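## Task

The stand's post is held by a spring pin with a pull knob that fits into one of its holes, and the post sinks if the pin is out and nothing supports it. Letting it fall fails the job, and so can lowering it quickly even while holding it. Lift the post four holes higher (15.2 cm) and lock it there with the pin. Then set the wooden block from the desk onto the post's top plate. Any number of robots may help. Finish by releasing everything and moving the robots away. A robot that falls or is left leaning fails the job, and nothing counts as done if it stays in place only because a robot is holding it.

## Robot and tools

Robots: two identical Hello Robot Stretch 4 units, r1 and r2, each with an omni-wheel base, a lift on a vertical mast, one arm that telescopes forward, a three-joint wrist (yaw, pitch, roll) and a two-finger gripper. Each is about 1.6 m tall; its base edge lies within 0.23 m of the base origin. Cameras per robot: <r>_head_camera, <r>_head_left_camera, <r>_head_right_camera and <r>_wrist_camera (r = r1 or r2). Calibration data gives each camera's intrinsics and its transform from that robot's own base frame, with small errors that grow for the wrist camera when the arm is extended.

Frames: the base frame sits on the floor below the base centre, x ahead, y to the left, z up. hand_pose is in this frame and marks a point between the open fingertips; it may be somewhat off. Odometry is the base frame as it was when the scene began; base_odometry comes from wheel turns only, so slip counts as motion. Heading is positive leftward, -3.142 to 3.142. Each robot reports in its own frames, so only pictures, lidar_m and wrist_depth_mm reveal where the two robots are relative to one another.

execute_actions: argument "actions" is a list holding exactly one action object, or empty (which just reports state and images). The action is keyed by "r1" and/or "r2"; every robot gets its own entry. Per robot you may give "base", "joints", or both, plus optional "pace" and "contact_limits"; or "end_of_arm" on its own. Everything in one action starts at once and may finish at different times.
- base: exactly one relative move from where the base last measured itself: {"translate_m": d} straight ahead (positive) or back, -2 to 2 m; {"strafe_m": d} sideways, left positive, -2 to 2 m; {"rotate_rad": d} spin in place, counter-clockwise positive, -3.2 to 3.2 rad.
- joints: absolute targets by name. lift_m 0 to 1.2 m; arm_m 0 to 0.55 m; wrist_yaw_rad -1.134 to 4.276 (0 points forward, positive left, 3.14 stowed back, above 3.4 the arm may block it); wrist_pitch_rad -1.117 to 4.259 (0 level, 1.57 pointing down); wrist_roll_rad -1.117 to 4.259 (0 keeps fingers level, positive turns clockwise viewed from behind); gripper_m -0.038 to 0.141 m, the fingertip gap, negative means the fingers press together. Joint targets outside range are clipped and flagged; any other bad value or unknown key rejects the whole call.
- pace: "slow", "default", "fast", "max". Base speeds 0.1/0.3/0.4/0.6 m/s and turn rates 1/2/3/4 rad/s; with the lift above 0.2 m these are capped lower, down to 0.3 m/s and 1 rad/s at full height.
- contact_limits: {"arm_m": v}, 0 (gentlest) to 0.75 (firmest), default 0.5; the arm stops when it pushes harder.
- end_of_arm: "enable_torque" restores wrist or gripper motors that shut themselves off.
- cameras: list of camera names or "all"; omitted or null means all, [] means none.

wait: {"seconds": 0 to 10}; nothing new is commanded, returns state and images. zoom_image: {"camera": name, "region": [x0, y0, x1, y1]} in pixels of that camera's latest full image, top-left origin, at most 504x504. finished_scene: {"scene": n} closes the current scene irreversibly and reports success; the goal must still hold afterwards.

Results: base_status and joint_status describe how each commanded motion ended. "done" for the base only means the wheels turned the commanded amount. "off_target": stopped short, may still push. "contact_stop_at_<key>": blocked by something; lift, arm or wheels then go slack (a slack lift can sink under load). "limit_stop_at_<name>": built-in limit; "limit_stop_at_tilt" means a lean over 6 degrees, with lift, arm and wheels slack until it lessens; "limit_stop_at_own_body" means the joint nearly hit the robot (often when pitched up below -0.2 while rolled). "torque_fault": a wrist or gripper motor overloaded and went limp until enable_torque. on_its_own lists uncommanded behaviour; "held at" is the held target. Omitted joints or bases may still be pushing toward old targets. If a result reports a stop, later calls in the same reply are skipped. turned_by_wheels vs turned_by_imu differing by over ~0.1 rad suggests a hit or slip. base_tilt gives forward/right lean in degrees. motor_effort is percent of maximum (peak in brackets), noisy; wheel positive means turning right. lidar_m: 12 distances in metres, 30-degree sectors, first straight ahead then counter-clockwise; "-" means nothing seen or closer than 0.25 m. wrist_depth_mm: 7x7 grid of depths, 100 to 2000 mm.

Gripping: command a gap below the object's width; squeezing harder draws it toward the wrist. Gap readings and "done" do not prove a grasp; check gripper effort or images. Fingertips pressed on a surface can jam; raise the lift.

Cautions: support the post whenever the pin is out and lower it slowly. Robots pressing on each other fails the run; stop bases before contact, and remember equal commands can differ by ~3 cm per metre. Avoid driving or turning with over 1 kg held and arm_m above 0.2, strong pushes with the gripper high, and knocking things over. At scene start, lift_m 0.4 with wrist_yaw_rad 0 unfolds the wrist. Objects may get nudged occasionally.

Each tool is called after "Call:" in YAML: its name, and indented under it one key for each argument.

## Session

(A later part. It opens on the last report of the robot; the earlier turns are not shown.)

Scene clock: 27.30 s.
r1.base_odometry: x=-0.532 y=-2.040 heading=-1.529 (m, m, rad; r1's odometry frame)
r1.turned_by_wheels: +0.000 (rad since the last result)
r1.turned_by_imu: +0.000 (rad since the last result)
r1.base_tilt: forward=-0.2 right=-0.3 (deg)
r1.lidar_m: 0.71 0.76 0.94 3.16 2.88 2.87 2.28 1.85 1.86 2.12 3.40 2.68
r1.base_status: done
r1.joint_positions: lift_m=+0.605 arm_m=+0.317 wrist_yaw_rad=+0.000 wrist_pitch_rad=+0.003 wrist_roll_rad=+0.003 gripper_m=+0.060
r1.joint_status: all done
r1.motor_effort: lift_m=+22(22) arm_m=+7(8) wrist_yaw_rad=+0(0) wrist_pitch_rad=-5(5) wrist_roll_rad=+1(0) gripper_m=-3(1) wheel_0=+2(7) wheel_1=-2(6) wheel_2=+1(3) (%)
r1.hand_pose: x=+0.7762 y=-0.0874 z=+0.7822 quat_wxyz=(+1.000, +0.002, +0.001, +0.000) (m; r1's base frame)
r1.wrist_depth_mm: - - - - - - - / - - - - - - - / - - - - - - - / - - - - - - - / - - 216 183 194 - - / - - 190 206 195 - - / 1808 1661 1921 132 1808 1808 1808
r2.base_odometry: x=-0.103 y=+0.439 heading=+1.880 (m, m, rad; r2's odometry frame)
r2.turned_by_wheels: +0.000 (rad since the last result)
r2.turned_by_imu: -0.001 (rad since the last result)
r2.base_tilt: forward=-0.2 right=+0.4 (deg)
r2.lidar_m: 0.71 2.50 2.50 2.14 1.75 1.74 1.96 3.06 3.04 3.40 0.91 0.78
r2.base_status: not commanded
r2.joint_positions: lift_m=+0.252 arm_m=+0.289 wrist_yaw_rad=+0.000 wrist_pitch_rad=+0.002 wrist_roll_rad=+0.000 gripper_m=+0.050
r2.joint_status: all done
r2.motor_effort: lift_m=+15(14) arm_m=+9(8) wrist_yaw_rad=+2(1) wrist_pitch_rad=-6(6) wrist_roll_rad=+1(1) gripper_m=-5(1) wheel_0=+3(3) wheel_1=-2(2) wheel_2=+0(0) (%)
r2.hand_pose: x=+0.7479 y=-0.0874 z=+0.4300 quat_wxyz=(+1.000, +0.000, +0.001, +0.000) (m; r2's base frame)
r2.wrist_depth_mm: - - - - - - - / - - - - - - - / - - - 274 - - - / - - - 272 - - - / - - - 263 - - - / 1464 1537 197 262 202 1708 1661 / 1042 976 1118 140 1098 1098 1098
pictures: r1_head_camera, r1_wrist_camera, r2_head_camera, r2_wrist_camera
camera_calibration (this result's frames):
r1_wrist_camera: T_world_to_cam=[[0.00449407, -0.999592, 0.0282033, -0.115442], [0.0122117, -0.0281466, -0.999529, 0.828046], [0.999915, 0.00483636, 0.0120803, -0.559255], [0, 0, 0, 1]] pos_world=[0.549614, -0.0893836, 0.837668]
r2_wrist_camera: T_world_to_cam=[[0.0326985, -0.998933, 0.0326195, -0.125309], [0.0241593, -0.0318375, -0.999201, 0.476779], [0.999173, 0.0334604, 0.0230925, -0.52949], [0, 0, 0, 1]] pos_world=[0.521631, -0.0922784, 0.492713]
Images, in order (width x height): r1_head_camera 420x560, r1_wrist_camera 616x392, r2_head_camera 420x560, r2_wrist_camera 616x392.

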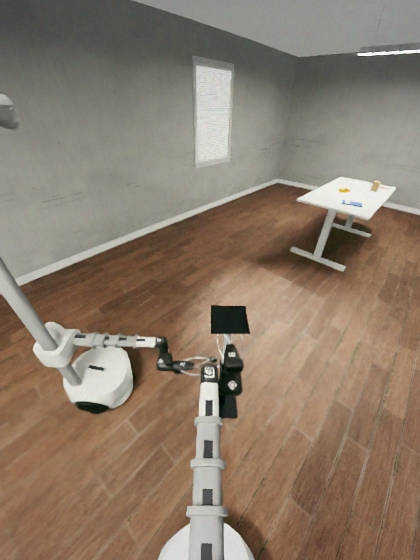

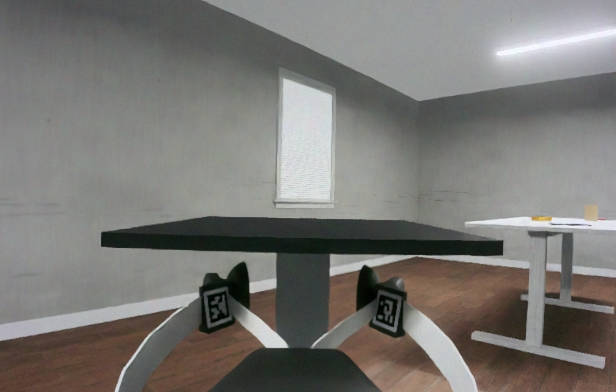

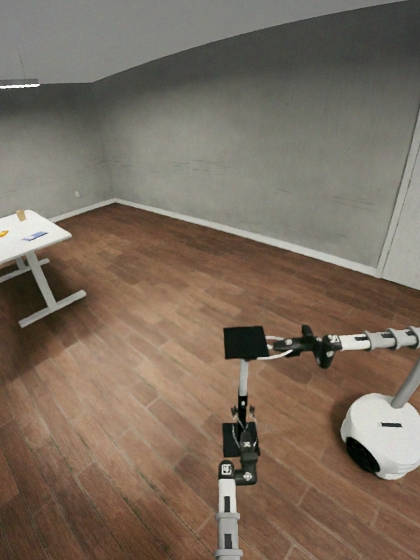

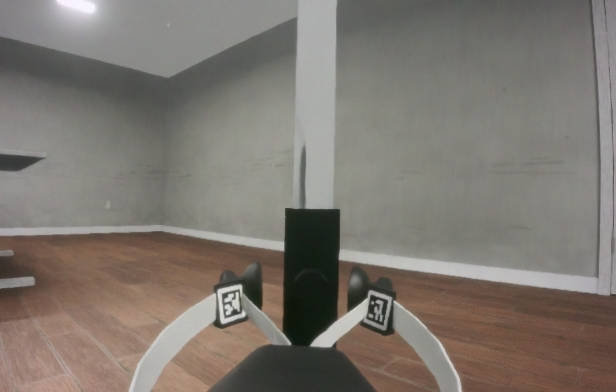

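Call:
execute_actions:
  actions:
    - {"r1":{"joints":{"arm_m":0.326,"lift_m":0.617}},"r2":{"base":{"strafe_m":-0.004},"joints":{"arm_m":0.299}}}
  cameras: []

Call:
execute_actions:
  actions:
    - {"r1":{"joints":{"gripper_m":-0.01}},"r2":{"joints":{"gripper_m":-0.01}}}
  cameras: ["r1_head_left_camera","r1_wrist_camera","r2_wrist_camera","r2_head_camera"]

Call:
zoom_image:
  camera: "r2_head_camera"
  region: [200, 320, 320, 440]

Scene clock: 28.93 s.
r1.base_odometry: x=-0.532 y=-2.040 heading=-1.529 (m, m, rad; r1's odometry frame)
r1.turned_by_wheels: +0.000 (rad since the last result)
r1.turned_by_imu: +0.000 (rad since the last result)
r1.base_tilt: forward=+0.0 right=-0.4 (deg)
r1.lidar_m: 0.70 0.76 0.94 3.20 2.89 2.88 2.31 1.86 1.85 2.13 3.40 2.65
r1.base_status: not commanded
r1.joint_positions: lift_m=+0.617 arm_m=+0.325 wrist_yaw_rad=+0.000 wrist_pitch_rad=+0.003 wrist_roll_rad=+0.003 gripper_m=+0.060
r1.joint_status: all done
r1.motor_effort: lift_m=+21(21) arm_m=+7(7) wrist_yaw_rad=+0(0) wrist_pitch_rad=-4(6) wrist_roll_rad=+1(1) gripper_m=-4(3) wheel_0=+2(2) wheel_1=-2(2) wheel_2=+1(1) (%)
r1.hand_pose: x=+0.7842 y=-0.0874 z=+0.7942 quat_wxyz=(+1.000, +0.002, +0.001, +0.000) (m; r1's base frame)
r1.wrist_depth_mm: - - - - - - - / - - - - - - - / - - - - - - - / - - - - - - - / - - 182 189 195 - 1921 / - - 182 198 185 - - / 1756 1661 - 133 1863 1863 1921
r2.base_odometry: x=-0.100 y=+0.441 heading=+1.880 (m, m, rad; r2's odometry frame)
r2.turned_by_wheels: +0.000 (rad since the last result)
r2.turned_by_imu: -0.001 (rad since the last result)
r2.base_tilt: forward=-0.1 right=+0.5 (deg)
r2.lidar_m: 0.70 2.51 2.49 2.17 1.75 1.74 1.96 3.08 3.06 3.39 0.90 0.77
r2.base_status: done
r2.joint_positions: lift_m=+0.252 arm_m=+0.297 wrist_yaw_rad=+0.000 wrist_pitch_rad=+0.002 wrist_roll_rad=+0.000 gripper_m=+0.050
r2.joint_status: all done
r2.motor_effort: lift_m=+14(14) arm_m=+9(10) wrist_yaw_rad=+3(1) wrist_pitch_rad=-6(6) wrist_roll_rad=+0(0) gripper_m=-3(3) wheel_0=-2(10) wheel_1=+1(11) wheel_2=+0(1) (%)
r2.hand_pose: x=+0.7569 y=-0.0874 z=+0.4300 quat_wxyz=(+1.000, +0.000, +0.001, +0.000) (m; r2's base frame)
r2.wrist_depth_mm: - - - - - - - / - - - - - - - / - - - - - - - / - - - - - - - / - - - 253 - - - / 1464 1537 196 251 202 1661 1661 / 1042 976 1098 140 1078 1098 1138
pictures: none
No camera images: the call's "cameras" was empty. Leave "cameras" out to get every camera's image.

Scene clock: 30.40 s.
r1.base_odometry: x=-0.532 y=-2.041 heading=-1.529 (m, m, rad; r1's odometry frame)
r1.turned_by_wheels: +0.000 (rad since the last result)
r1.turned_by_imu: +0.000 (rad since the last result)
r1.base_tilt: forward=+0.0 right=-0.3 (deg)
r1.lidar_m: 0.73 0.76 0.94 3.20 2.89 2.88 2.31 1.85 1.86 2.11 3.43 2.67
r1.base_status: not commanded
r1.joint_positions: lift_m=+0.617 arm_m=+0.326 wrist_yaw_rad=+0.005 wrist_pitch_rad=+0.003 wrist_roll_rad=+0.003 gripper_m=-0.009
r1.joint_status: all done
r1.on_its_own: wrist_yaw_rad is at rest, and its effort (-15) is outside its rest range (-13 to +13)
r1.motor_effort: lift_m=+21(21) arm_m=+1(7) wrist_yaw_rad=-15(14) wrist_pitch_rad=-6(5) wrist_roll_rad=+0(1) gripper_m=-25(26) wheel_0=-1(2) wheel_1=-2(3) wheel_2=+6(6) (%)
r1.hand_pose: x=+0.7856 y=-0.0860 z=+0.7941 quat_wxyz=(+1.000, +0.002, +0.002, +0.003) (m; r1's base frame)
r1.wrist_depth_mm: - - - - - - - / - - - - - - - / - - - - - - - / - - - - - - - / - - 184 193 198 - 1983 / - - 177 195 174 - - / 1808 1708 1921 142 1808 1756 1921
r2.base_odometry: x=-0.100 y=+0.441 heading=+1.880 (m, m, rad; r2's odometry frame)
r2.turned_by_wheels: +0.000 (rad since the last result)
r2.turned_by_imu: +0.000 (rad since the last result)
r2.base_tilt: forward=-0.1 right=+0.6 (deg)
r2.lidar_m: 0.68 2.51 2.50 2.15 1.76 1.75 1.97 3.07 3.05 3.41 0.89 0.75
r2.base_status: not commanded
r2.joint_positions: lift_m=+0.252 arm_m=+0.298 wrist_yaw_rad=+0.004 wrist_pitch_rad=+0.003 wrist_roll_rad=+0.000 gripper_m=-0.009
r2.joint_status: all done
r2.motor_effort: lift_m=+15(14) arm_m=+5(9) wrist_yaw_rad=-11(10) wrist_pitch_rad=-7(8) wrist_roll_rad=+0(1) gripper_m=-23(25) wheel_0=-2(2) wheel_1=+1(1) wheel_2=+2(2) (%)
r2.hand_pose: x=+0.7579 y=-0.0863 z=+0.4298 quat_wxyz=(+1.000, +0.000, +0.002, +0.002) (m; r2's base frame)
r2.wrist_depth_mm: - - - 263 - - - / - - - - - - - / - - - - - - - / - - - - - - - / - - - 253 - - - / 1499 1576 188 213 189 1708 1708 / 1060 976 1118 143 1078 1060 1118
pictures: r1_head_left_camera, r1_wrist_camera, r2_head_camera, r2_wrist_camera
camera_calibration (this result's frames):
r1_wrist_camera: T_world_to_cam=[[0.00948743, -0.999557, 0.0282017, -0.1183], [0.0120072, -0.0280871, -0.999533, 0.840059], [0.999883, 0.00982163, 0.0117355, -0.568073], [0, 0, 0, 1]] pos_world=[0.559042, -0.0890737, 0.84967]
r2_wrist_camera: T_world_to_cam=[[0.036497, -0.998802, 0.0326001, -0.127397], [0.023682, -0.0317483, -0.999215, 0.476776], [0.999053, 0.0372404, 0.0224949, -0.538797], [0, 0, 0, 1]] pos_world=[0.531646, -0.0920422, 0.492676]
Images, in order (width x height): r1_head_left_camera 420x672, r1_wrist_camera 616x392, r2_head_camera 420x560, r2_wrist_camera 616x392.

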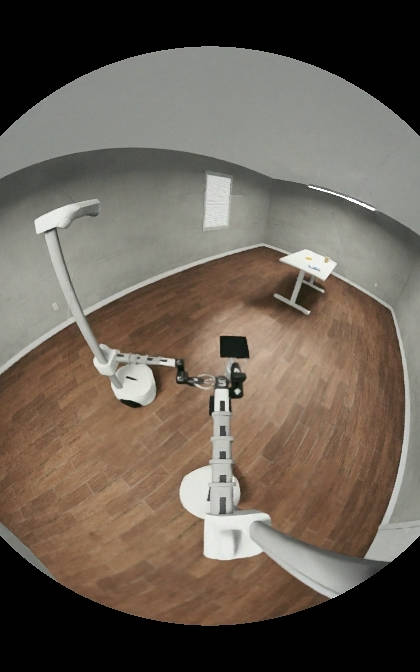

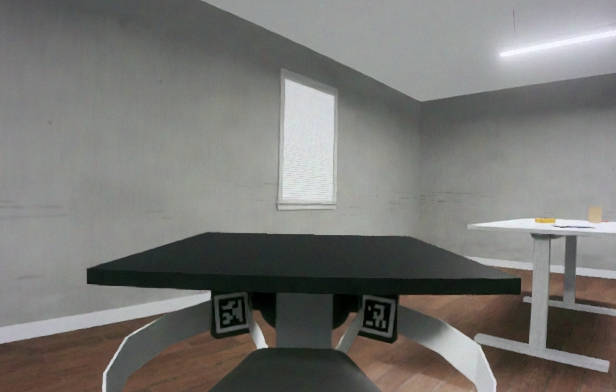

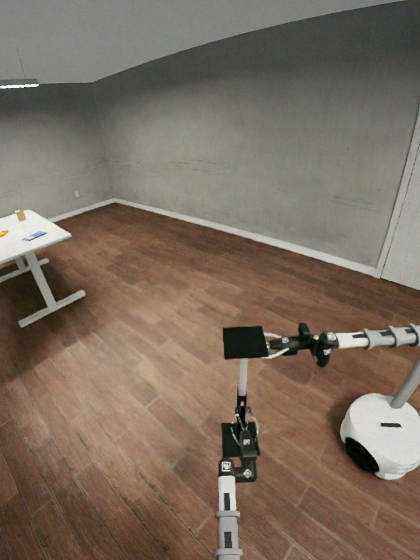

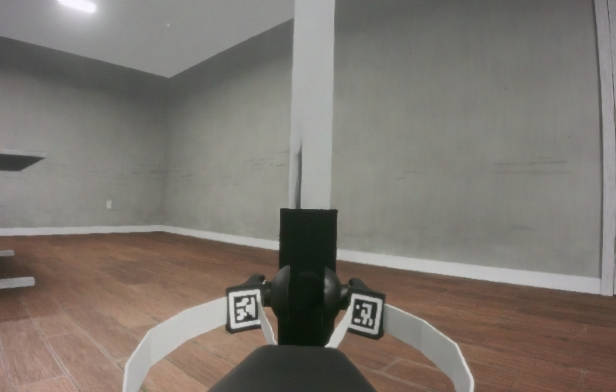

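Region (200, 320, 320, 440) of r2_head_camera's 420x560 image, scaled by 4.200, with more detail than that image has.

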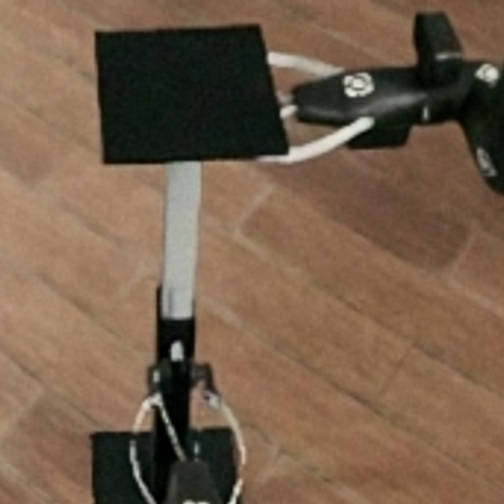

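Call:
execute_actions:
  actions:
    - {"r1":{"joints":{"arm_m":0.334,"lift_m":0.621},"pace":"slow"},"r2":{"joints":{"arm_m":0.28},"pace":"slow"}}
  cameras: ["r1_wrist_camera","r2_wrist_camera","r2_head_camera"]

Call:
zoom_image:
  camera: "r2_head_camera"
  region: [200, 380, 280, 440]

Scene clock: 32.17 s.
r1.base_odometry: x=-0.532 y=-2.040 heading=-1.530 (m, m, rad; r1's odometry frame)
r1.turned_by_wheels: +0.000 (rad since the last result)
r1.turned_by_imu: +0.000 (rad since the last result)
r1.base_tilt: forward=-0.2 right=-0.5 (deg)
r1.lidar_m: 0.72 0.76 0.94 3.18 2.88 2.87 2.28 1.86 1.86 2.11 3.39 2.68
r1.base_status: not commanded
r1.joint_positions: lift_m=+0.621 arm_m=+0.332 wrist_yaw_rad=-0.003 wrist_pitch_rad=+0.012 wrist_roll_rad=+0.003 gripper_m=-0.009
r1.joint_status: all done
r1.on_its_own: wrist_pitch_rad is at rest, and its effort (-33) is outside its rest range (-23 to +23)
r1.motor_effort: lift_m=+23(24) arm_m=+11(11) wrist_yaw_rad=+9(14) wrist_pitch_rad=-33(34) wrist_roll_rad=+0(1) gripper_m=-17(25) wheel_0=+2(2) wheel_1=-1(2) wheel_2=-2(6) (%)
r1.hand_pose: x=+0.7912 y=-0.0883 z=+0.7953 quat_wxyz=(+1.000, +0.002, +0.006, -0.002) (m; r1's base frame)
r1.wrist_depth_mm: - - - - - - - / - - - - - - - / - - - - - - - / - - - - - - - / - - 194 201 205 - - / - - 163 193 158 - - / 1661 1576 1808 170 1808 1708 1808
r2.base_odometry: x=-0.100 y=+0.441 heading=+1.880 (m, m, rad; r2's odometry frame)
r2.turned_by_wheels: +0.000 (rad since the last result)
r2.turned_by_imu: +0.000 (rad since the last result)
r2.base_tilt: forward=-0.2 right=+0.8 (deg)
r2.lidar_m: 0.69 2.51 2.53 2.15 1.77 1.75 1.97 3.08 3.05 3.39 0.90 0.76
r2.base_status: not commanded
r2.joint_positions: lift_m=+0.252 arm_m=+0.282 wrist_yaw_rad=+0.003 wrist_pitch_rad=+0.003 wrist_roll_rad=+0.000 gripper_m=-0.009
r2.joint_status: all done
r2.motor_effort: lift_m=+15(14) arm_m=-11(16) wrist_yaw_rad=-10(14) wrist_pitch_rad=-8(7) wrist_roll_rad=+1(2) gripper_m=-22(22) wheel_0=-2(2) wheel_1=+1(1) wheel_2=+2(2) (%)
r2.hand_pose: x=+0.7417 y=-0.0865 z=+0.4298 quat_wxyz=(+1.000, +0.000, +0.002, +0.002) (m; r2's base frame)
r2.wrist_depth_mm: - - - - - - - / - - - - - - - / - - - - - - - / - - - - - - - / - - - 270 - - - / 1464 1576 189 213 200 1756 1618 / 1042 946 1098 150 1078 1060 1118
pictures: r1_wrist_camera, r2_head_camera, r2_wrist_camera
camera_calibration (this result's frames):
r1_wrist_camera: T_world_to_cam=[[0.00166969, -0.999599, 0.0282598, -0.114583], [0.00256458, -0.0282555, -0.999597, 0.848609], [0.999995, 0.00174149, 0.00251637, -0.567138], [0, 0, 0, 1]] pos_world=[0.565151, -0.089571, 0.852933]
r2_wrist_camera: T_world_to_cam=[[0.0357903, -0.998828, 0.0325949, -0.126487], [0.0235025, -0.0317655, -0.999219, 0.477241], [0.999083, 0.0365285, 0.0223381, -0.522654], [0, 0, 0, 1]] pos_world=[0.515485, -0.0920868, 0.492666]
Images, in order (width x height): r1_wrist_camera 616x392, r2_head_camera 420x560, r2_wrist_camera 616x392.

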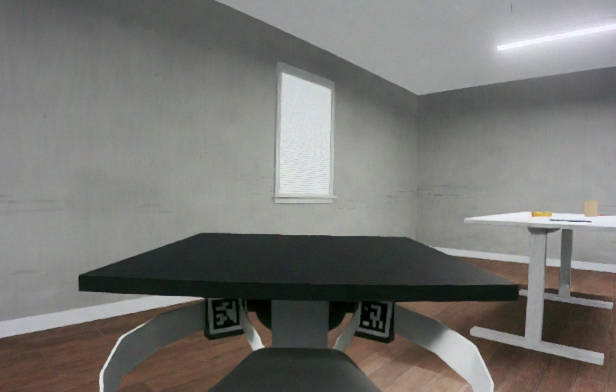

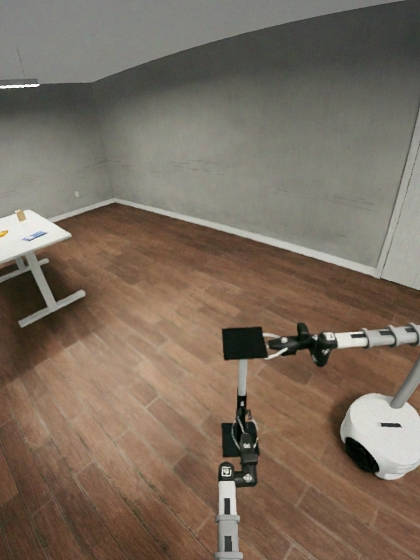

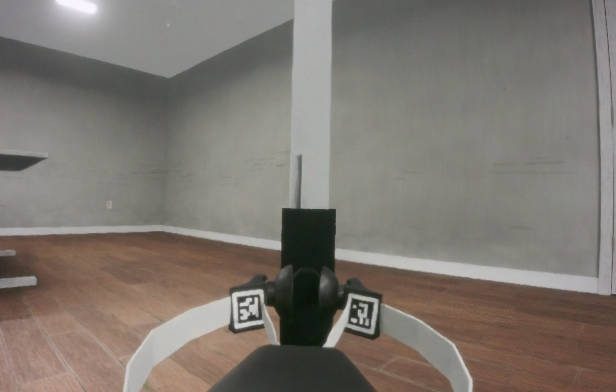

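Region (200, 380, 280, 440) of r2_head_camera's 420x560 image, scaled by 6.300, with more detail than that image has; it fills the top 378 rows of this view, and the rest is white.

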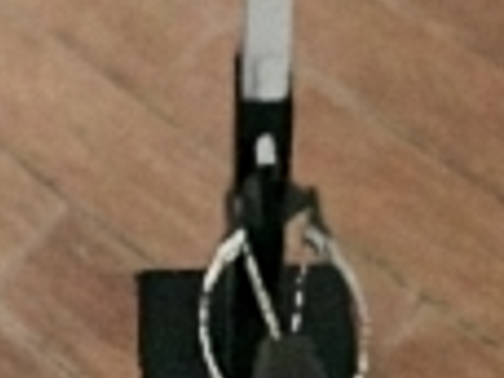

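Call:
execute_actions:
  actions:
    - {"r1":{"joints":{"lift_m":0.631,"gripper_m":-0.02},"pace":"slow"}}
  cameras: ["r1_wrist_camera","r2_wrist_camera"]

Scene clock: 33.53 s.
r1.base_odometry: x=-0.532 y=-2.040 heading=-1.530 (m, m, rad; r1's odometry frame)
r1.turned_by_wheels: +0.000 (rad since the last result)
r1.turned_by_imu: +0.000 (rad since the last result)
r1.base_tilt: forward=+0.0 right=-0.4 (deg)
r1.lidar_m: 0.74 0.77 0.95 3.18 2.88 2.85 2.30 1.84 1.85 2.09 3.40 2.68
r1.base_status: not commanded
r1.joint_positions: lift_m=+0.630 arm_m=+0.333 wrist_yaw_rad=-0.001 wrist_pitch_rad=+0.017 wrist_roll_rad=+0.003 gripper_m=-0.019
r1.joint_status: all done
r1.on_its_own: wrist_pitch_rad is at rest, and its effort (-46) is outside its rest range (-23 to +23)
r1.motor_effort: lift_m=+26(29) arm_m=+8(11) wrist_yaw_rad=+2(8) wrist_pitch_rad=-46(46) wrist_roll_rad=+1(1) gripper_m=-22(24) wheel_0=+2(2) wheel_1=+0(0) wheel_2=-1(2) (%)
r1.hand_pose: x=+0.7919 y=-0.0876 z=+0.8038 quat_wxyz=(+1.000, +0.002, +0.008, +0.000) (m; r1's base frame)
r1.wrist_depth_mm: - - - - - - - / - - - - - - - / - - - - - - - / - - - - - - - / - - 196 203 207 - - / - 154 161 191 160 - - / 1708 1618 1863 141 1756 1618 1808
r2.base_odometry: x=-0.100 y=+0.441 heading=+1.880 (m, m, rad; r2's odometry frame)
r2.turned_by_wheels: +0.000 (rad since the last result)
r2.turned_by_imu: +0.000 (rad since the last result)
r2.base_tilt: forward=-0.3 right=+0.6 (deg)
r2.lidar_m: 0.71 2.53 2.51 2.15 1.76 1.75 1.95 3.08 3.05 3.42 0.90 0.75
r2.base_status: not commanded
r2.joint_positions: lift_m=+0.252 arm_m=+0.282 wrist_yaw_rad=+0.003 wrist_pitch_rad=+0.003 wrist_roll_rad=+0.000 gripper_m=-0.009
r2.joint_status: not commanded
r2.motor_effort: lift_m=+15(14) arm_m=-11(11) wrist_yaw_rad=-9(8) wrist_pitch_rad=-8(8) wrist_roll_rad=+2(1) gripper_m=-19(24) wheel_0=-2(2) wheel_1=+1(1) wheel_2=+3(2) (%)
r2.hand_pose: x=+0.7416 y=-0.0866 z=+0.4298 quat_wxyz=(+1.000, +0.000, +0.002, +0.001) (m; r2's base frame)
r2.wrist_depth_mm: - - - - - - - / - - - - - - - / - - - - - - - / - - - - - - - / - - - 268 - - - / 1499 1537 188 211 1366 1708 1661 / 1042 946 1098 152 1098 1025 1118
pictures: r1_wrist_camera, r2_wrist_camera
camera_calibration (this result's frames):
r1_wrist_camera: T_world_to_cam=[[0.0040243, -0.999593, 0.0282397, -0.116029], [-0.00171835, -0.0282468, -0.9996, 0.860524], [0.99999, 0.00397416, -0.00183132, -0.564168], [0, 0, 0, 1]] pos_world=[0.566108, -0.0894321, 0.862423]
r2_wrist_camera: T_world_to_cam=[[0.0356202, -0.998834, 0.0325952, -0.126408], [0.0235083, -0.0317694, -0.999219, 0.477239], [0.999089, 0.0363586, 0.0223492, -0.522626], [0, 0, 0, 1]] pos_world=[0.515433, -0.0920974, 0.492667]
Images, in order (width x height): r1_wrist_camera 616x392, r2_wrist_camera 616x392.

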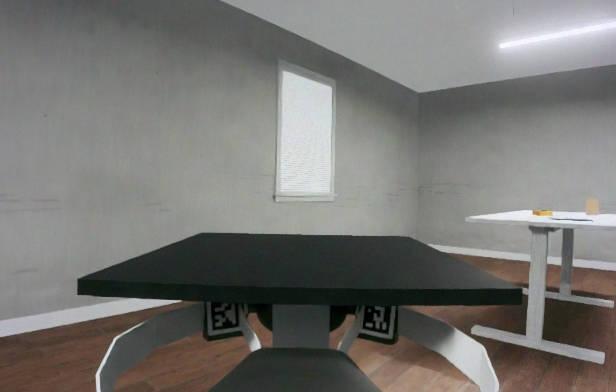

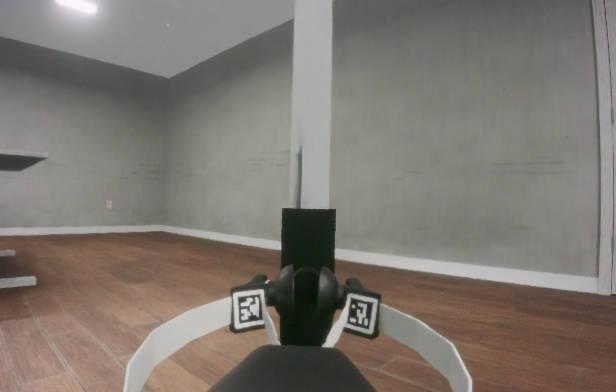

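Call:
execute_actions:
  actions:
    - {"r1":{"joints":{"lift_m":0.65},"pace":"slow"}}
  cameras: ["r1_wrist_camera","r2_wrist_camera"]

Scene clock: 35.53 s.
torque_fault: r1.wrist_pitch_rad switched itself off since the last result.
r1.base_odometry: x=-0.532 y=-2.040 heading=-1.529 (m, m, rad; r1's odometry frame)
r1.turned_by_wheels: +0.000 (rad since the last result)
r1.turned_by_imu: +0.000 (rad since the last result)
r1.base_tilt: forward=+0.0 right=-0.3 (deg)
r1.lidar_m: 0.71 0.75 0.93 3.21 2.88 2.87 2.29 1.84 1.86 2.11 3.40 2.66
r1.base_status: not commanded
r1.joint_positions: lift_m=+0.650 arm_m=+0.333 wrist_yaw_rad=+0.001 wrist_pitch_rad=+0.105 wrist_roll_rad=+0.003 gripper_m=-0.019
r1.joint_status: all done
r1.on_its_own: wrist_pitch_rad is off since a torque_fault, until you send "end_of_arm": "enable_torque" (its first target +0.000 is given up)
r1.motor_effort: lift_m=+21(32) arm_m=+6(8) wrist_yaw_rad=-1(2) wrist_pitch_rad=+2(97) wrist_roll_rad=+1(1) gripper_m=-22(24) wheel_0=+1(2) wheel_1=-1(1) wheel_2=+2(2) (%)
r1.hand_pose: x=+0.7908 y=-0.0873 z=+0.7978 quat_wxyz=(+0.999, +0.002, +0.052, +0.000) (m; r1's base frame)
r1.wrist_depth_mm: - - - - - - - / - - - - - - - / - - - - - - - / - - - - - - - / - - 217 222 225 - - / - 139 133 135 136 136 - / 1537 1464 1618 139 1618 1499 1661
r2.base_odometry: x=-0.100 y=+0.441 heading=+1.880 (m, m, rad; r2's odometry frame)
r2.turned_by_wheels: +0.000 (rad since the last result)
r2.turned_by_imu: +0.000 (rad since the last result)
r2.base_tilt: forward=-0.1 right=+0.6 (deg)
r2.lidar_m: 0.71 2.50 2.50 2.14 1.77 1.75 1.97 3.08 3.05 3.41 0.90 0.76
r2.base_status: not commanded
r2.joint_positions: lift_m=+0.252 arm_m=+0.282 wrist_yaw_rad=+0.003 wrist_pitch_rad=+0.003 wrist_roll_rad=+0.000 gripper_m=-0.009
r2.joint_status: not commanded
r2.motor_effort: lift_m=+14(14) arm_m=-11(11) wrist_yaw_rad=-11(6) wrist_pitch_rad=-8(8) wrist_roll_rad=+2(1) gripper_m=-22(24) wheel_0=-2(2) wheel_1=+1(1) wheel_2=+2(3) (%)
r2.hand_pose: x=+0.7416 y=-0.0866 z=+0.4298 quat_wxyz=(+1.000, +0.000, +0.002, +0.001) (m; r2's base frame)
r2.wrist_depth_mm: - - - - - - - / - - - - - - - / - - - - - - - / - - - - - - - / - - - 267 - - - / 1499 1576 189 212 1397 1756 1708 / 1042 960 1098 152 1060 1060 1138
pictures: r1_wrist_camera, r2_wrist_camera
camera_calibration (this result's frames):
r1_wrist_camera: T_world_to_cam=[[0.00775955, -0.999585, 0.0277295, -0.118037], [-0.0896305, -0.028314, -0.995573, 0.92086], [0.995945, 0.00523979, -0.0898131, -0.489547], [0, 0, 0, 1]] pos_world=[0.571015, -0.0893493, 0.876088]
r2_wrist_camera: T_world_to_cam=[[0.0356102, -0.998834, 0.0325957, -0.126404], [0.0235224, -0.0317697, -0.999218, 0.477232], [0.999089, 0.0363491, 0.0223637, -0.52263], [0, 0, 0, 1]] pos_world=[0.515429, -0.092098, 0.492667]
Images, in order (width x height): r1_wrist_camera 616x392, r2_wrist_camera 616x392.

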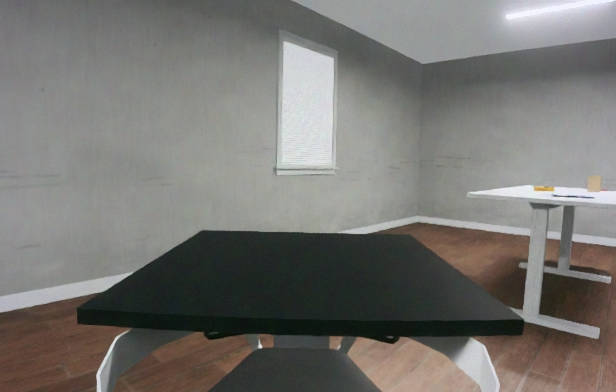

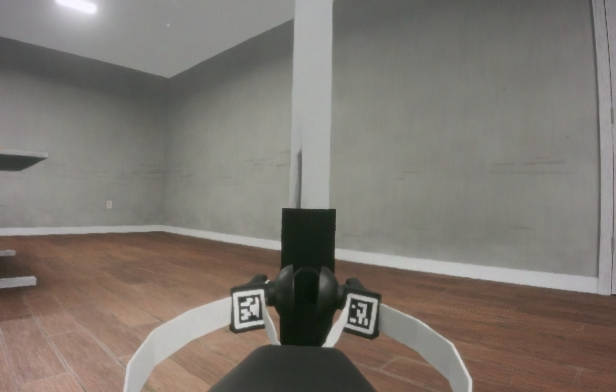

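Call:
execute_actions:
  actions:
    - {"r1":{"joints":{"lift_m":0.621},"pace":"slow"},"r2":{"joints":{"gripper_m":0.045}}}
  cameras: []

Call:
execute_actions:
  actions:
    - {"r1":{"end_of_arm":"enable_torque"},"r2":{"joints":{"arm_m":0.308},"contact_limits":{"arm_m":0.2}}}
  cameras: ["r2_wrist_camera","r1_head_left_camera"]

Scene clock: 37.67 s.
r1.base_odometry: x=-0.532 y=-2.040 heading=-1.529 (m, m, rad; r1's odometry frame)
r1.turned_by_wheels: +0.000 (rad since the last result)
r1.turned_by_imu: +0.000 (rad since the last result)
r1.base_tilt: forward=-0.1 right=-0.4 (deg)
r1.lidar_m: 0.70 0.76 0.94 3.21 2.87 2.87 2.27 1.86 1.84 2.13 3.41 2.67
r1.base_status: not commanded
r1.joint_positions: lift_m=+0.621 arm_m=+0.333 wrist_yaw_rad=-0.002 wrist_pitch_rad=+0.004 wrist_roll_rad=+0.003 gripper_m=-0.019
r1.joint_status: all done
r1.on_its_own: wrist_pitch_rad is off since a torque_fault, until you send "end_of_arm": "enable_torque"
r1.motor_effort: lift_m=+14(23) arm_m=+6(6) wrist_yaw_rad=+5(6) wrist_pitch_rad=+1(1) wrist_roll_rad=+1(1) gripper_m=-23(24) wheel_0=+1(1) wheel_1=+0(1) wheel_2=+0(2) (%)
r1.hand_pose: x=+0.7921 y=-0.0879 z=+0.7985 quat_wxyz=(+1.000, +0.002, +0.002, -0.001) (m; r1's base frame)
r1.wrist_depth_mm: - - - - - - - / - - - - - - - / - - - - - - - / - - - - - - - / - - 220 229 236 - 1983 / - 148 161 137 139 139 - / 1808 1708 1983 141 1863 1661 1921
r2.base_odometry: x=-0.100 y=+0.441 heading=+1.880 (m, m, rad; r2's odometry frame)
r2.turned_by_wheels: +0.000 (rad since the last result)
r2.turned_by_imu: +0.000 (rad since the last result)
r2.base_tilt: forward=-0.3 right=+0.7 (deg)
r2.lidar_m: 0.70 2.50 2.50 2.15 1.75 1.74 1.94 3.07 3.05 3.42 0.90 0.75
r2.base_status: not commanded
r2.joint_positions: lift_m=+0.252 arm_m=+0.281 wrist_yaw_rad=+0.000 wrist_pitch_rad=+0.002 wrist_roll_rad=+0.000 gripper_m=+0.045
r2.joint_status: all done
r2.motor_effort: lift_m=+14(14) arm_m=-7(11) wrist_yaw_rad=+0(9) wrist_pitch_rad=-5(8) wrist_roll_rad=+1(0) gripper_m=-5(17) wheel_0=-2(2) wheel_1=+1(1) wheel_2=+3(2) (%)
r2.hand_pose: x=+0.7407 y=-0.0875 z=+0.4300 quat_wxyz=(+1.000, +0.000, +0.001, +0.000) (m; r2's base frame)
r2.wrist_depth_mm: - - - - - - - / - - - - - - - / - - - - - - - / - - - - - - - / - - - 270 - - - / 1464 1576 198 267 206 1708 1661 / 1025 991 1098 141 1078 1098 1098
pictures: none
No camera images: the call's "cameras" was empty. Leave "cameras" out to get every camera's image.

Scene clock: 38.47 s.
r1.base_odometry: x=-0.532 y=-2.040 heading=-1.529 (m, m, rad; r1's odometry frame)
r1.turned_by_wheels: +0.000 (rad since the last result)
r1.turned_by_imu: +0.000 (rad since the last result)
r1.base_tilt: forward=-0.2 right=-0.3 (deg)
r1.lidar_m: 0.73 0.76 0.94 3.19 2.88 2.86 2.30 1.83 1.84 2.11 3.42 2.68
r1.base_status: not commanded
r1.joint_positions: lift_m=+0.621 arm_m=+0.333 wrist_yaw_rad=-0.002 wrist_pitch_rad=+0.004 wrist_roll_rad=+0.003 gripper_m=-0.019
r1.joint_status: not commanded
r1.end_of_arm: enable_torque: each motor that was off is on again
r1.motor_effort: lift_m=+14(14) arm_m=+6(6) wrist_yaw_rad=+5(5) wrist_pitch_rad=+1(2) wrist_roll_rad=+1(1) gripper_m=-21(21) wheel_0=+1(1) wheel_1=-1(1) wheel_2=+0(0) (%)
r1.hand_pose: x=+0.7921 y=-0.0879 z=+0.7985 quat_wxyz=(+1.000, +0.002, +0.002, -0.001) (m; r1's base frame)
r1.wrist_depth_mm: - - - - - - - / - - - - - - - / - - - - - - - / - - - - - - - / - - 219 229 236 - 1983 / - 148 161 137 139 139 - / 1808 1661 1983 141 1921 1756 1863
r2.base_odometry: x=-0.100 y=+0.441 heading=+1.880 (m, m, rad; r2's odometry frame)
r2.turned_by_wheels: +0.000 (rad since the last result)
r2.turned_by_imu: +0.000 (rad since the last result)
r2.base_tilt: forward=-0.3 right=+0.6 (deg)
r2.lidar_m: 0.70 2.51 2.51 2.15 1.75 1.75 1.97 3.07 3.03 3.43 0.90 0.77
r2.base_status: not commanded
r2.joint_positions: lift_m=+0.252 arm_m=+0.306 wrist_yaw_rad=+0.000 wrist_pitch_rad=+0.002 wrist_roll_rad=+0.000 gripper_m=+0.045
r2.joint_status: all done
r2.motor_effort: lift_m=+14(14) arm_m=+9(7) wrist_yaw_rad=+2(0) wrist_pitch_rad=-6(5) wrist_roll_rad=-2(1) gripper_m=-4(1) wheel_0=-3(2) wheel_1=+1(1) wheel_2=+2(3) (%)
r2.contact_limits: arm_m 0.2
r2.hand_pose: x=+0.7659 y=-0.0874 z=+0.4300 quat_wxyz=(+1.000, +0.000, +0.001, +0.000) (m; r2's base frame)
r2.wrist_depth_mm: - - - - - - - / - - - - - - - / - - - - - - - / - - - - - - - / - - - 244 - - - / 1499 1537 198 243 206 1756 1661 / 1042 991 1098 141 1060 1098 1098
pictures: r1_head_left_camera, r2_wrist_camera
camera_calibration (this result's frames):
r2_wrist_camera: T_world_to_cam=[[0.0326483, -0.998935, 0.032618, -0.125872], [0.024114, -0.0318386, -0.999202, 0.476366], [0.999176, 0.0334088, 0.0230488, -0.547453], [0, 0, 0, 1]] pos_world=[0.539624, -0.0922817, 0.49271]
Images, in order (width x height): r1_head_left_camera 420x672, r2_wrist_camera 616x392.

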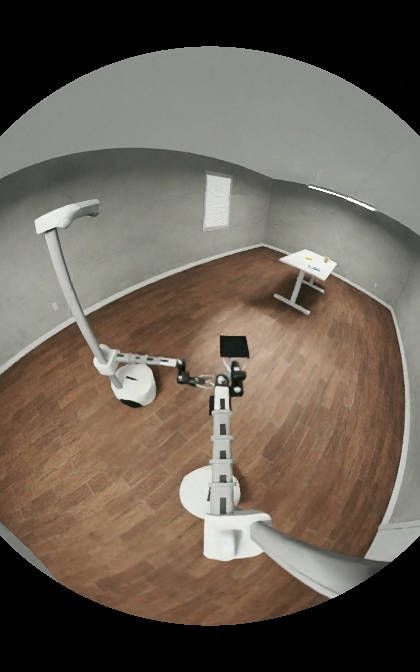

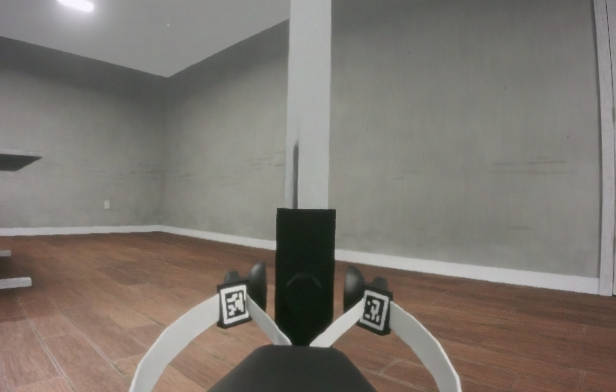

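Call:
execute_actions:
  actions:
    - {"r1":{"joints":{"lift_m":0.627,"arm_m":0.331},"pace":"slow"},"r2":{"joints":{"gripper_m":-0.035}}}
  cameras: ["r2_wrist_camera"]

Scene clock: 40.33 s.
r1.base_odometry: x=-0.532 y=-2.040 heading=-1.529 (m, m, rad; r1's odometry frame)
r1.turned_by_wheels: +0.000 (rad since the last result)
r1.turned_by_imu: +0.000 (rad since the last result)
r1.base_tilt: forward=-0.1 right=-0.3 (deg)
r1.lidar_m: 0.72 0.76 0.95 3.17 2.90 2.88 2.30 1.86 1.85 2.10 3.41 2.68
r1.base_status: not commanded
r1.joint_positions: lift_m=+0.627 arm_m=+0.332 wrist_yaw_rad=+0.000 wrist_pitch_rad=+0.016 wrist_roll_rad=+0.003 gripper_m=-0.019
r1.joint_status: all done
r1.on_its_own: wrist_pitch_rad is at rest, and its effort (-34) is outside its rest range (-23 to +23)
r1.motor_effort: lift_m=+23(20) arm_m=-7(6) wrist_yaw_rad=+0(5) wrist_pitch_rad=-34(36) wrist_roll_rad=+1(1) gripper_m=-24(24) wheel_0=+1(1) wheel_1=-1(1) wheel_2=+0(0) (%)
r1.hand_pose: x=+0.7915 y=-0.0874 z=+0.8001 quat_wxyz=(+1.000, +0.002, +0.008, +0.000) (m; r1's base frame)
r1.wrist_depth_mm: - - - - - - - / - - - - - - - / - - - - - - - / - - - - - - - / - - 223 231 236 - - / - 138 143 146 148 148 - / 1808 1618 1808 140 1808 1618 1808
r2.base_odometry: x=-0.100 y=+0.441 heading=+1.880 (m, m, rad; r2's odometry frame)
r2.turned_by_wheels: +0.000 (rad since the last result)
r2.turned_by_imu: +0.000 (rad since the last result)
r2.base_tilt: forward=-0.1 right=+0.8 (deg)
r2.lidar_m: 0.70 2.50 2.52 2.15 1.76 1.74 1.94 3.08 3.06 3.40 0.89 0.75
r2.base_status: not commanded
r2.joint_positions: lift_m=+0.252 arm_m=+0.308 wrist_yaw_rad=+0.007 wrist_pitch_rad=+0.004 wrist_roll_rad=+0.000 gripper_m=-0.034
r2.joint_status: all done
r2.on_its_own: wrist_yaw_rad is at rest, and its effort (-20) is outside its rest range (-13 to +13)
r2.motor_effort: lift_m=+14(14) arm_m=+2(8) wrist_yaw_rad=-20(20) wrist_pitch_rad=-10(9) wrist_roll_rad=+2(1) gripper_m=-29(33) wheel_0=-2(2) wheel_1=+1(1) wheel_2=+6(6) (%)
r2.hand_pose: x=+0.7677 y=-0.0854 z=+0.4296 quat_wxyz=(+1.000, +0.000, +0.002, +0.004) (m; r2's base frame)
r2.wrist_depth_mm: - - - 254 - - - / - - - 254 - - - / - - - 253 - - - / - - - - - - - / - - - 242 - - - / 1499 1576 185 203 185 1661 1618 / 1025 946 1118 150 1060 1008 1118
pictures: r2_wrist_camera
camera_calibration (this result's frames):
r2_wrist_camera: T_world_to_cam=[[0.03977, -0.998678, 0.0325756, -0.129302], [0.0230428, -0.0316761, -0.999233, 0.476863], [0.998943, 0.0404901, 0.0217525, -0.547995], [0, 0, 0, 1]] pos_world=[0.54157, -0.0918377, 0.492629]
Images, in order (width x height): r2_wrist_camera 616x392.

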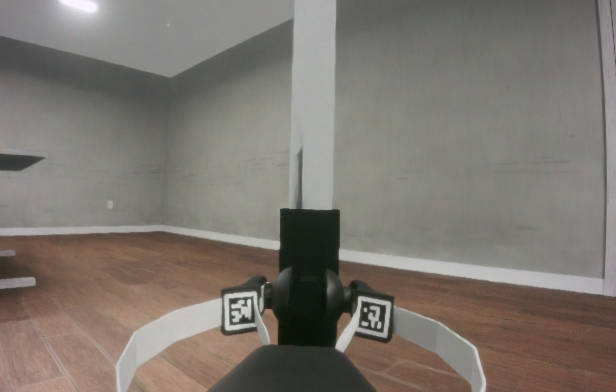

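Call:
execute_actions:
  actions:
    - {"r1":{"joints":{"lift_m":0.631},"pace":"slow"}}
  cameras: []

Call:
execute_actions:
  actions:
    - {"r2":{"joints":{"arm_m":0.294},"pace":"slow"}}
  cameras: ["r2_wrist_camera","r2_head_camera"]

Call:
zoom_image:
  camera: "r2_head_camera"
  region: [200, 380, 280, 440]

Scene clock: 41.33 s.
r1.base_odometry: x=-0.532 y=-2.040 heading=-1.529 (m, m, rad; r1's odometry frame)
r1.turned_by_wheels: +0.000 (rad since the last result)
r1.turned_by_imu: +0.000 (rad since the last result)
r1.base_tilt: forward=-0.1 right=-0.3 (deg)
r1.lidar_m: 0.71 0.76 0.93 3.19 2.90 2.88 2.26 1.85 1.85 2.11 3.37 2.66
r1.base_status: not commanded
r1.joint_positions: lift_m=+0.630 arm_m=+0.332 wrist_yaw_rad=+0.000 wrist_pitch_rad=+0.017 wrist_roll_rad=+0.003 gripper_m=-0.019
r1.joint_status: all done
r1.on_its_own: wrist_pitch_rad is at rest, and its effort (-37) is outside its rest range (-23 to +23)
r1.motor_effort: lift_m=+25(27) arm_m=-7(7) wrist_yaw_rad=+0(0) wrist_pitch_rad=-37(37) wrist_roll_rad=+1(1) gripper_m=-23(24) wheel_0=+1(1) wheel_1=-1(1) wheel_2=+1(0) (%)
r1.hand_pose: x=+0.7915 y=-0.0874 z=+0.8038 quat_wxyz=(+1.000, +0.002, +0.008, +0.000) (m; r1's base frame)
r1.wrist_depth_mm: - - - - - - - / - - - - - - - / - - - - - - - / - - - - - - - / - - 223 229 236 - - / - 138 143 146 148 148 - / 1808 1618 1863 140 1808 1661 1808
r2.base_odometry: x=-0.100 y=+0.441 heading=+1.880 (m, m, rad; r2's odometry frame)
r2.turned_by_wheels: +0.000 (rad since the last result)
r2.turned_by_imu: +0.000 (rad since the last result)
r2.base_tilt: forward=+0.0 right=+0.8 (deg)
r2.lidar_m: 0.71 2.53 2.50 2.16 1.77 1.74 1.95 3.07 3.07 3.42 0.91 0.76
r2.base_status: not commanded
r2.joint_positions: lift_m=+0.252 arm_m=+0.308 wrist_yaw_rad=+0.007 wrist_pitch_rad=+0.004 wrist_roll_rad=+0.000 gripper_m=-0.034
r2.joint_status: not commanded
r2.on_its_own: wrist_yaw_rad is at rest, and its effort (-20) is outside its rest range (-13 to +13)
r2.motor_effort: lift_m=+14(14) arm_m=+2(2) wrist_yaw_rad=-20(21) wrist_pitch_rad=-9(9) wrist_roll_rad=+1(2) gripper_m=-31(32) wheel_0=-3(2) wheel_1=+1(1) wheel_2=+6(6) (%)
r2.hand_pose: x=+0.7677 y=-0.0854 z=+0.4296 quat_wxyz=(+1.000, +0.000, +0.002, +0.004) (m; r2's base frame)
r2.wrist_depth_mm: - - - 254 - - - / - - - 252 - - - / - - - 253 - - - / - - - - - - - / - - - 242 - - - / 1499 1576 184 204 185 1708 1661 / 1042 960 1118 150 1078 1025 1118
pictures: none
No camera images: the call's "cameras" was empty. Leave "cameras" out to get every camera's image.

Scene clock: 42.37 s.
r1.base_odometry: x=-0.532 y=-2.040 heading=-1.529 (m, m, rad; r1's odometry frame)
r1.turned_by_wheels: +0.000 (rad since the last result)
r1.turned_by_imu: +0.000 (rad since the last result)
r1.base_tilt: forward=+0.0 right=-0.2 (deg)
r1.lidar_m: 0.68 0.76 0.94 3.17 2.87 2.88 2.31 1.83 1.86 2.12 3.41 2.69
r1.base_status: not commanded
r1.joint_positions: lift_m=+0.630 arm_m=+0.332 wrist_yaw_rad=+0.000 wrist_pitch_rad=+0.017 wrist_roll_rad=+0.003 gripper_m=-0.019
r1.joint_status: not commanded
r1.on_its_own: wrist_pitch_rad is at rest, and its effort (-37) is outside its rest range (-23 to +23)
r1.motor_effort: lift_m=+25(25) arm_m=-7(6) wrist_yaw_rad=+0(1) wrist_pitch_rad=-37(36) wrist_roll_rad=+1(1) gripper_m=-26(23) wheel_0=+1(1) wheel_1=-1(1) wheel_2=+0(1) (%)
r1.hand_pose: x=+0.7915 y=-0.0874 z=+0.8038 quat_wxyz=(+1.000, +0.002, +0.008, +0.000) (m; r1's base frame)
r1.wrist_depth_mm: - - - - - - - / - - - - - - - / - - - - - - - / - - - - - - - / - - 222 230 236 - - / - 137 143 146 148 148 - / 1756 1576 1983 140 1808 1661 1808
r2.base_odometry: x=-0.100 y=+0.441 heading=+1.880 (m, m, rad; r2's odometry frame)
r2.turned_by_wheels: +0.000 (rad since the last result)
r2.turned_by_imu: +0.000 (rad since the last result)
r2.base_tilt: forward=-0.2 right=+0.7 (deg)
r2.lidar_m: 0.70 2.49 2.50 2.15 1.77 1.75 1.97 3.07 3.03 3.41 0.90 0.75
r2.base_status: not commanded
r2.joint_positions: lift_m=+0.252 arm_m=+0.297 wrist_yaw_rad=+0.006 wrist_pitch_rad=+0.004 wrist_roll_rad=+0.000 gripper_m=-0.034
r2.joint_status: all done
r2.on_its_own: wrist_yaw_rad is at rest, and its effort (-18) is outside its rest range (-13 to +13)
r2.motor_effort: lift_m=+14(14) arm_m=-15(14) wrist_yaw_rad=-18(24) wrist_pitch_rad=-10(10) wrist_roll_rad=+1(0) gripper_m=-31(32) wheel_0=-2(2) wheel_1=+1(1) wheel_2=+7(6) (%)
r2.hand_pose: x=+0.7565 y=-0.0856 z=+0.4296 quat_wxyz=(+1.000, +0.000, +0.002, +0.003) (m; r2's base frame)
r2.wrist_depth_mm: - - - 265 - - - / - - - 265 - - - / - - - - - - - / - - - - - - - / - - - 253 - - - / 1464 1537 185 211 185 1661 1661 / 1025 960 1118 151 1060 1025 1118
pictures: r2_head_camera, r2_wrist_camera
camera_calibration (this result's frames):
r2_wrist_camera: T_world_to_cam=[[0.0390969, -0.998704, 0.0325718, -0.128544], [0.0229099, -0.0316922, -0.999235, 0.477182], [0.998973, 0.0398132, 0.0216412, -0.536867], [0, 0, 0, 1]] pos_world=[0.530409, -0.0918803, 0.492622]
Images, in order (width x height): r2_head_camera 420x560, r2_wrist_camera 616x392.

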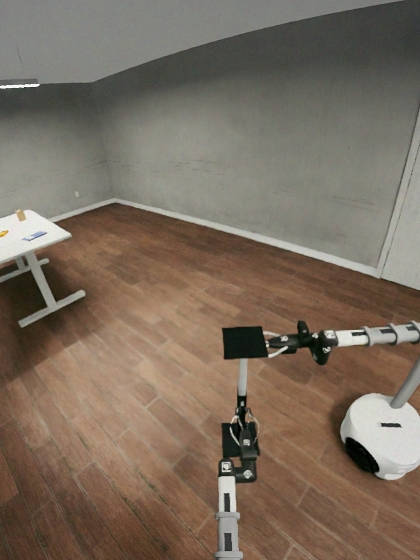

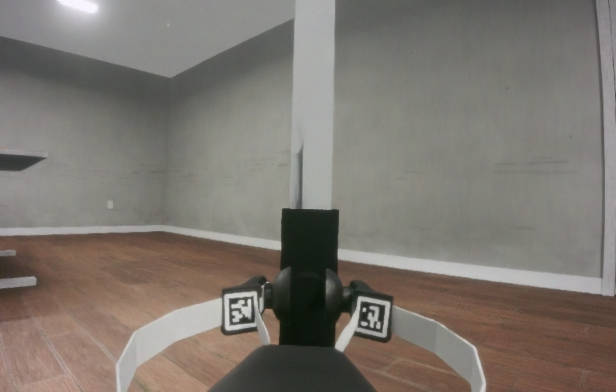

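Region (200, 380, 280, 440) of r2_head_camera's 420x560 image, scaled by 6.300, with more detail than that image has; it fills the top 378 rows of this view, and the rest is white.

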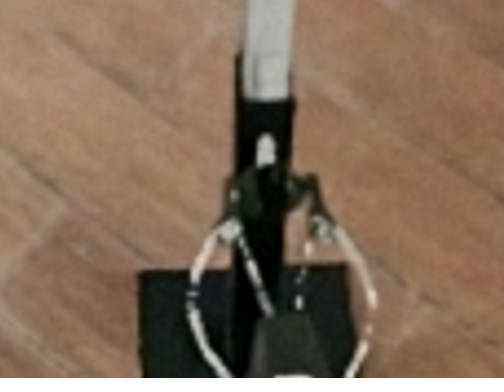

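Call:
execute_actions:
  actions:
    - {"r1":{"joints":{"lift_m":0.636},"pace":"slow"}}
  cameras: []

Scene clock: 43.60 s.
r1.base_odometry: x=-0.532 y=-2.040 heading=-1.529 (m, m, rad; r1's odometry frame)
r1.turned_by_wheels: +0.000 (rad since the last result)
r1.turned_by_imu: +0.000 (rad since the last result)
r1.base_tilt: forward=-0.2 right=-0.3 (deg)
r1.lidar_m: 0.70 0.77 0.94 3.20 2.88 2.87 2.32 1.84 1.85 2.10 3.42 2.67
r1.base_status: not commanded
r1.joint_positions: lift_m=+0.635 arm_m=+0.332 wrist_yaw_rad=+0.000 wrist_pitch_rad=+0.017 wrist_roll_rad=+0.003 gripper_m=-0.019
r1.joint_status: all done
r1.on_its_own: wrist_pitch_rad is at rest, and its effort (-37) is outside its rest range (-23 to +23)
r1.motor_effort: lift_m=+25(27) arm_m=-6(7) wrist_yaw_rad=-1(0) wrist_pitch_rad=-37(38) wrist_roll_rad=+1(1) gripper_m=-26(24) wheel_0=+1(1) wheel_1=-1(1) wheel_2=+0(0) (%)
r1.hand_pose: x=+0.7915 y=-0.0874 z=+0.8087 quat_wxyz=(+1.000, +0.002, +0.009, +0.000) (m; r1's base frame)
r1.wrist_depth_mm: - - - - - - - / - - - - - - - / - - - - - - - / - - - - - - - / - - 224 231 237 - - / - 137 143 147 148 148 - / 1756 1661 1808 140 1756 1708 1808
r2.base_odometry: x=-0.100 y=+0.441 heading=+1.880 (m, m, rad; r2's odometry frame)
r2.turned_by_wheels: +0.000 (rad since the last result)
r2.turned_by_imu: +0.000 (rad since the last result)
r2.base_tilt: forward=-0.3 right=+0.5 (deg)
r2.lidar_m: 0.71 2.50 2.51 2.15 1.76 1.74 1.96 3.08 3.06 3.40 0.90 0.76
r2.base_status: not commanded
r2.joint_positions: lift_m=+0.252 arm_m=+0.297 wrist_yaw_rad=+0.006 wrist_pitch_rad=+0.004 wrist_roll_rad=+0.000 gripper_m=-0.034
r2.joint_status: not commanded
r2.on_its_own: wrist_yaw_rad is at rest, and its effort (-19) is outside its rest range (-13 to +13)
r2.motor_effort: lift_m=+14(14) arm_m=-14(14) wrist_yaw_rad=-19(17) wrist_pitch_rad=-11(10) wrist_roll_rad=+0(1) gripper_m=-30(30) wheel_0=-2(2) wheel_1=+1(1) wheel_2=+7(7) (%)
r2.hand_pose: x=+0.7565 y=-0.0856 z=+0.4296 quat_wxyz=(+1.000, +0.000, +0.002, +0.003) (m; r2's base frame)
r2.wrist_depth_mm: - - - 266 - - - / - - - 265 - - - / - - - - - - - / - - - - - - - / - - - 253 - - - / 1499 1537 184 212 185 1708 1618 / 1025 946 1118 151 1042 1025 1118
pictures: none
No camera images: the call's "cameras" was empty. Leave "cameras" out to get every camera's image.

Call:
execute_actions:
  actions:
    - {"r1":{"joints":{"lift_m":0.641},"pace":"slow"}}
  cameras: []

Scene clock: 44.57 s.
r1.base_odometry: x=-0.532 y=-2.040 heading=-1.529 (m, m, rad; r1's odometry frame)
r1.turned_by_wheels: +0.000 (rad since the last result)
r1.turned_by_imu: +0.000 (rad since the last result)
r1.base_tilt: forward=-0.1 right=-0.4 (deg)
r1.lidar_m: 0.70 0.76 0.96 3.19 2.87 2.87 2.31 1.85 1.85 2.12 3.41 2.69
r1.base_status: not commanded
r1.joint_positions: lift_m=+0.640 arm_m=+0.332 wrist_yaw_rad=+0.000 wrist_pitch_rad=+0.017 wrist_roll_rad=+0.003 gripper_m=-0.019
r1.joint_status: all done
r1.on_its_own: wrist_pitch_rad is at rest, and its effort (-36) is outside its rest range (-23 to +23)
r1.motor_effort: lift_m=+25(26) arm_m=-6(6) wrist_yaw_rad=+0(0) wrist_pitch_rad=-36(38) wrist_roll_rad=+0(1) gripper_m=-23(24) wheel_0=+1(1) wheel_1=-1(1) wheel_2=+1(0) (%)
r1.hand_pose: x=+0.7915 y=-0.0874 z=+0.8137 quat_wxyz=(+1.000, +0.002, +0.009, +0.000) (m; r1's base frame)
r1.wrist_depth_mm: - - - - - - - / - - - - - - - / - - - - - - - / - - - - - - - / - - 223 231 236 - 1983 / - 137 143 146 148 148 - / 1756 1661 1921 140 1863 1708 1863
r2.base_odometry: x=-0.100 y=+0.441 heading=+1.880 (m, m, rad; r2's odometry frame)
r2.turned_by_wheels: +0.000 (rad since the last result)
r2.turned_by_imu: +0.000 (rad since the last result)
r2.base_tilt: forward=-0.2 right=+0.7 (deg)
r2.lidar_m: 0.70 2.51 2.49 2.15 1.75 1.74 1.95 3.07 3.07 3.40 0.91 0.76
r2.base_status: not commanded
r2.joint_positions: lift_m=+0.252 arm_m=+0.297 wrist_yaw_rad=+0.006 wrist_pitch_rad=+0.004 wrist_roll_rad=+0.000 gripper_m=-0.034
r2.joint_status: not commanded
r2.on_its_own: wrist_yaw_rad is at rest, and its effort (-18) is outside its rest range (-13 to +13)
r2.motor_effort: lift_m=+15(15) arm_m=-14(15) wrist_yaw_rad=-18(19) wrist_pitch_rad=-10(10) wrist_roll_rad=-1(0) gripper_m=-32(31) wheel_0=-2(3) wheel_1=+1(1) wheel_2=+7(7) (%)
r2.hand_pose: x=+0.7565 y=-0.0856 z=+0.4296 quat_wxyz=(+1.000, +0.000, +0.002, +0.003) (m; r2's base frame)
r2.wrist_depth_mm: - - - 265 - - - / - - - 265 - - - / - - - - - - - / - - - - - - - / - - - 254 - - - / 1464 1576 184 212 185 1708 1708 / 1042 960 1138 152 1078 1025 1098
pictures: none
No camera images: the call's "cameras" was empty. Leave "cameras" out to get every camera's image.


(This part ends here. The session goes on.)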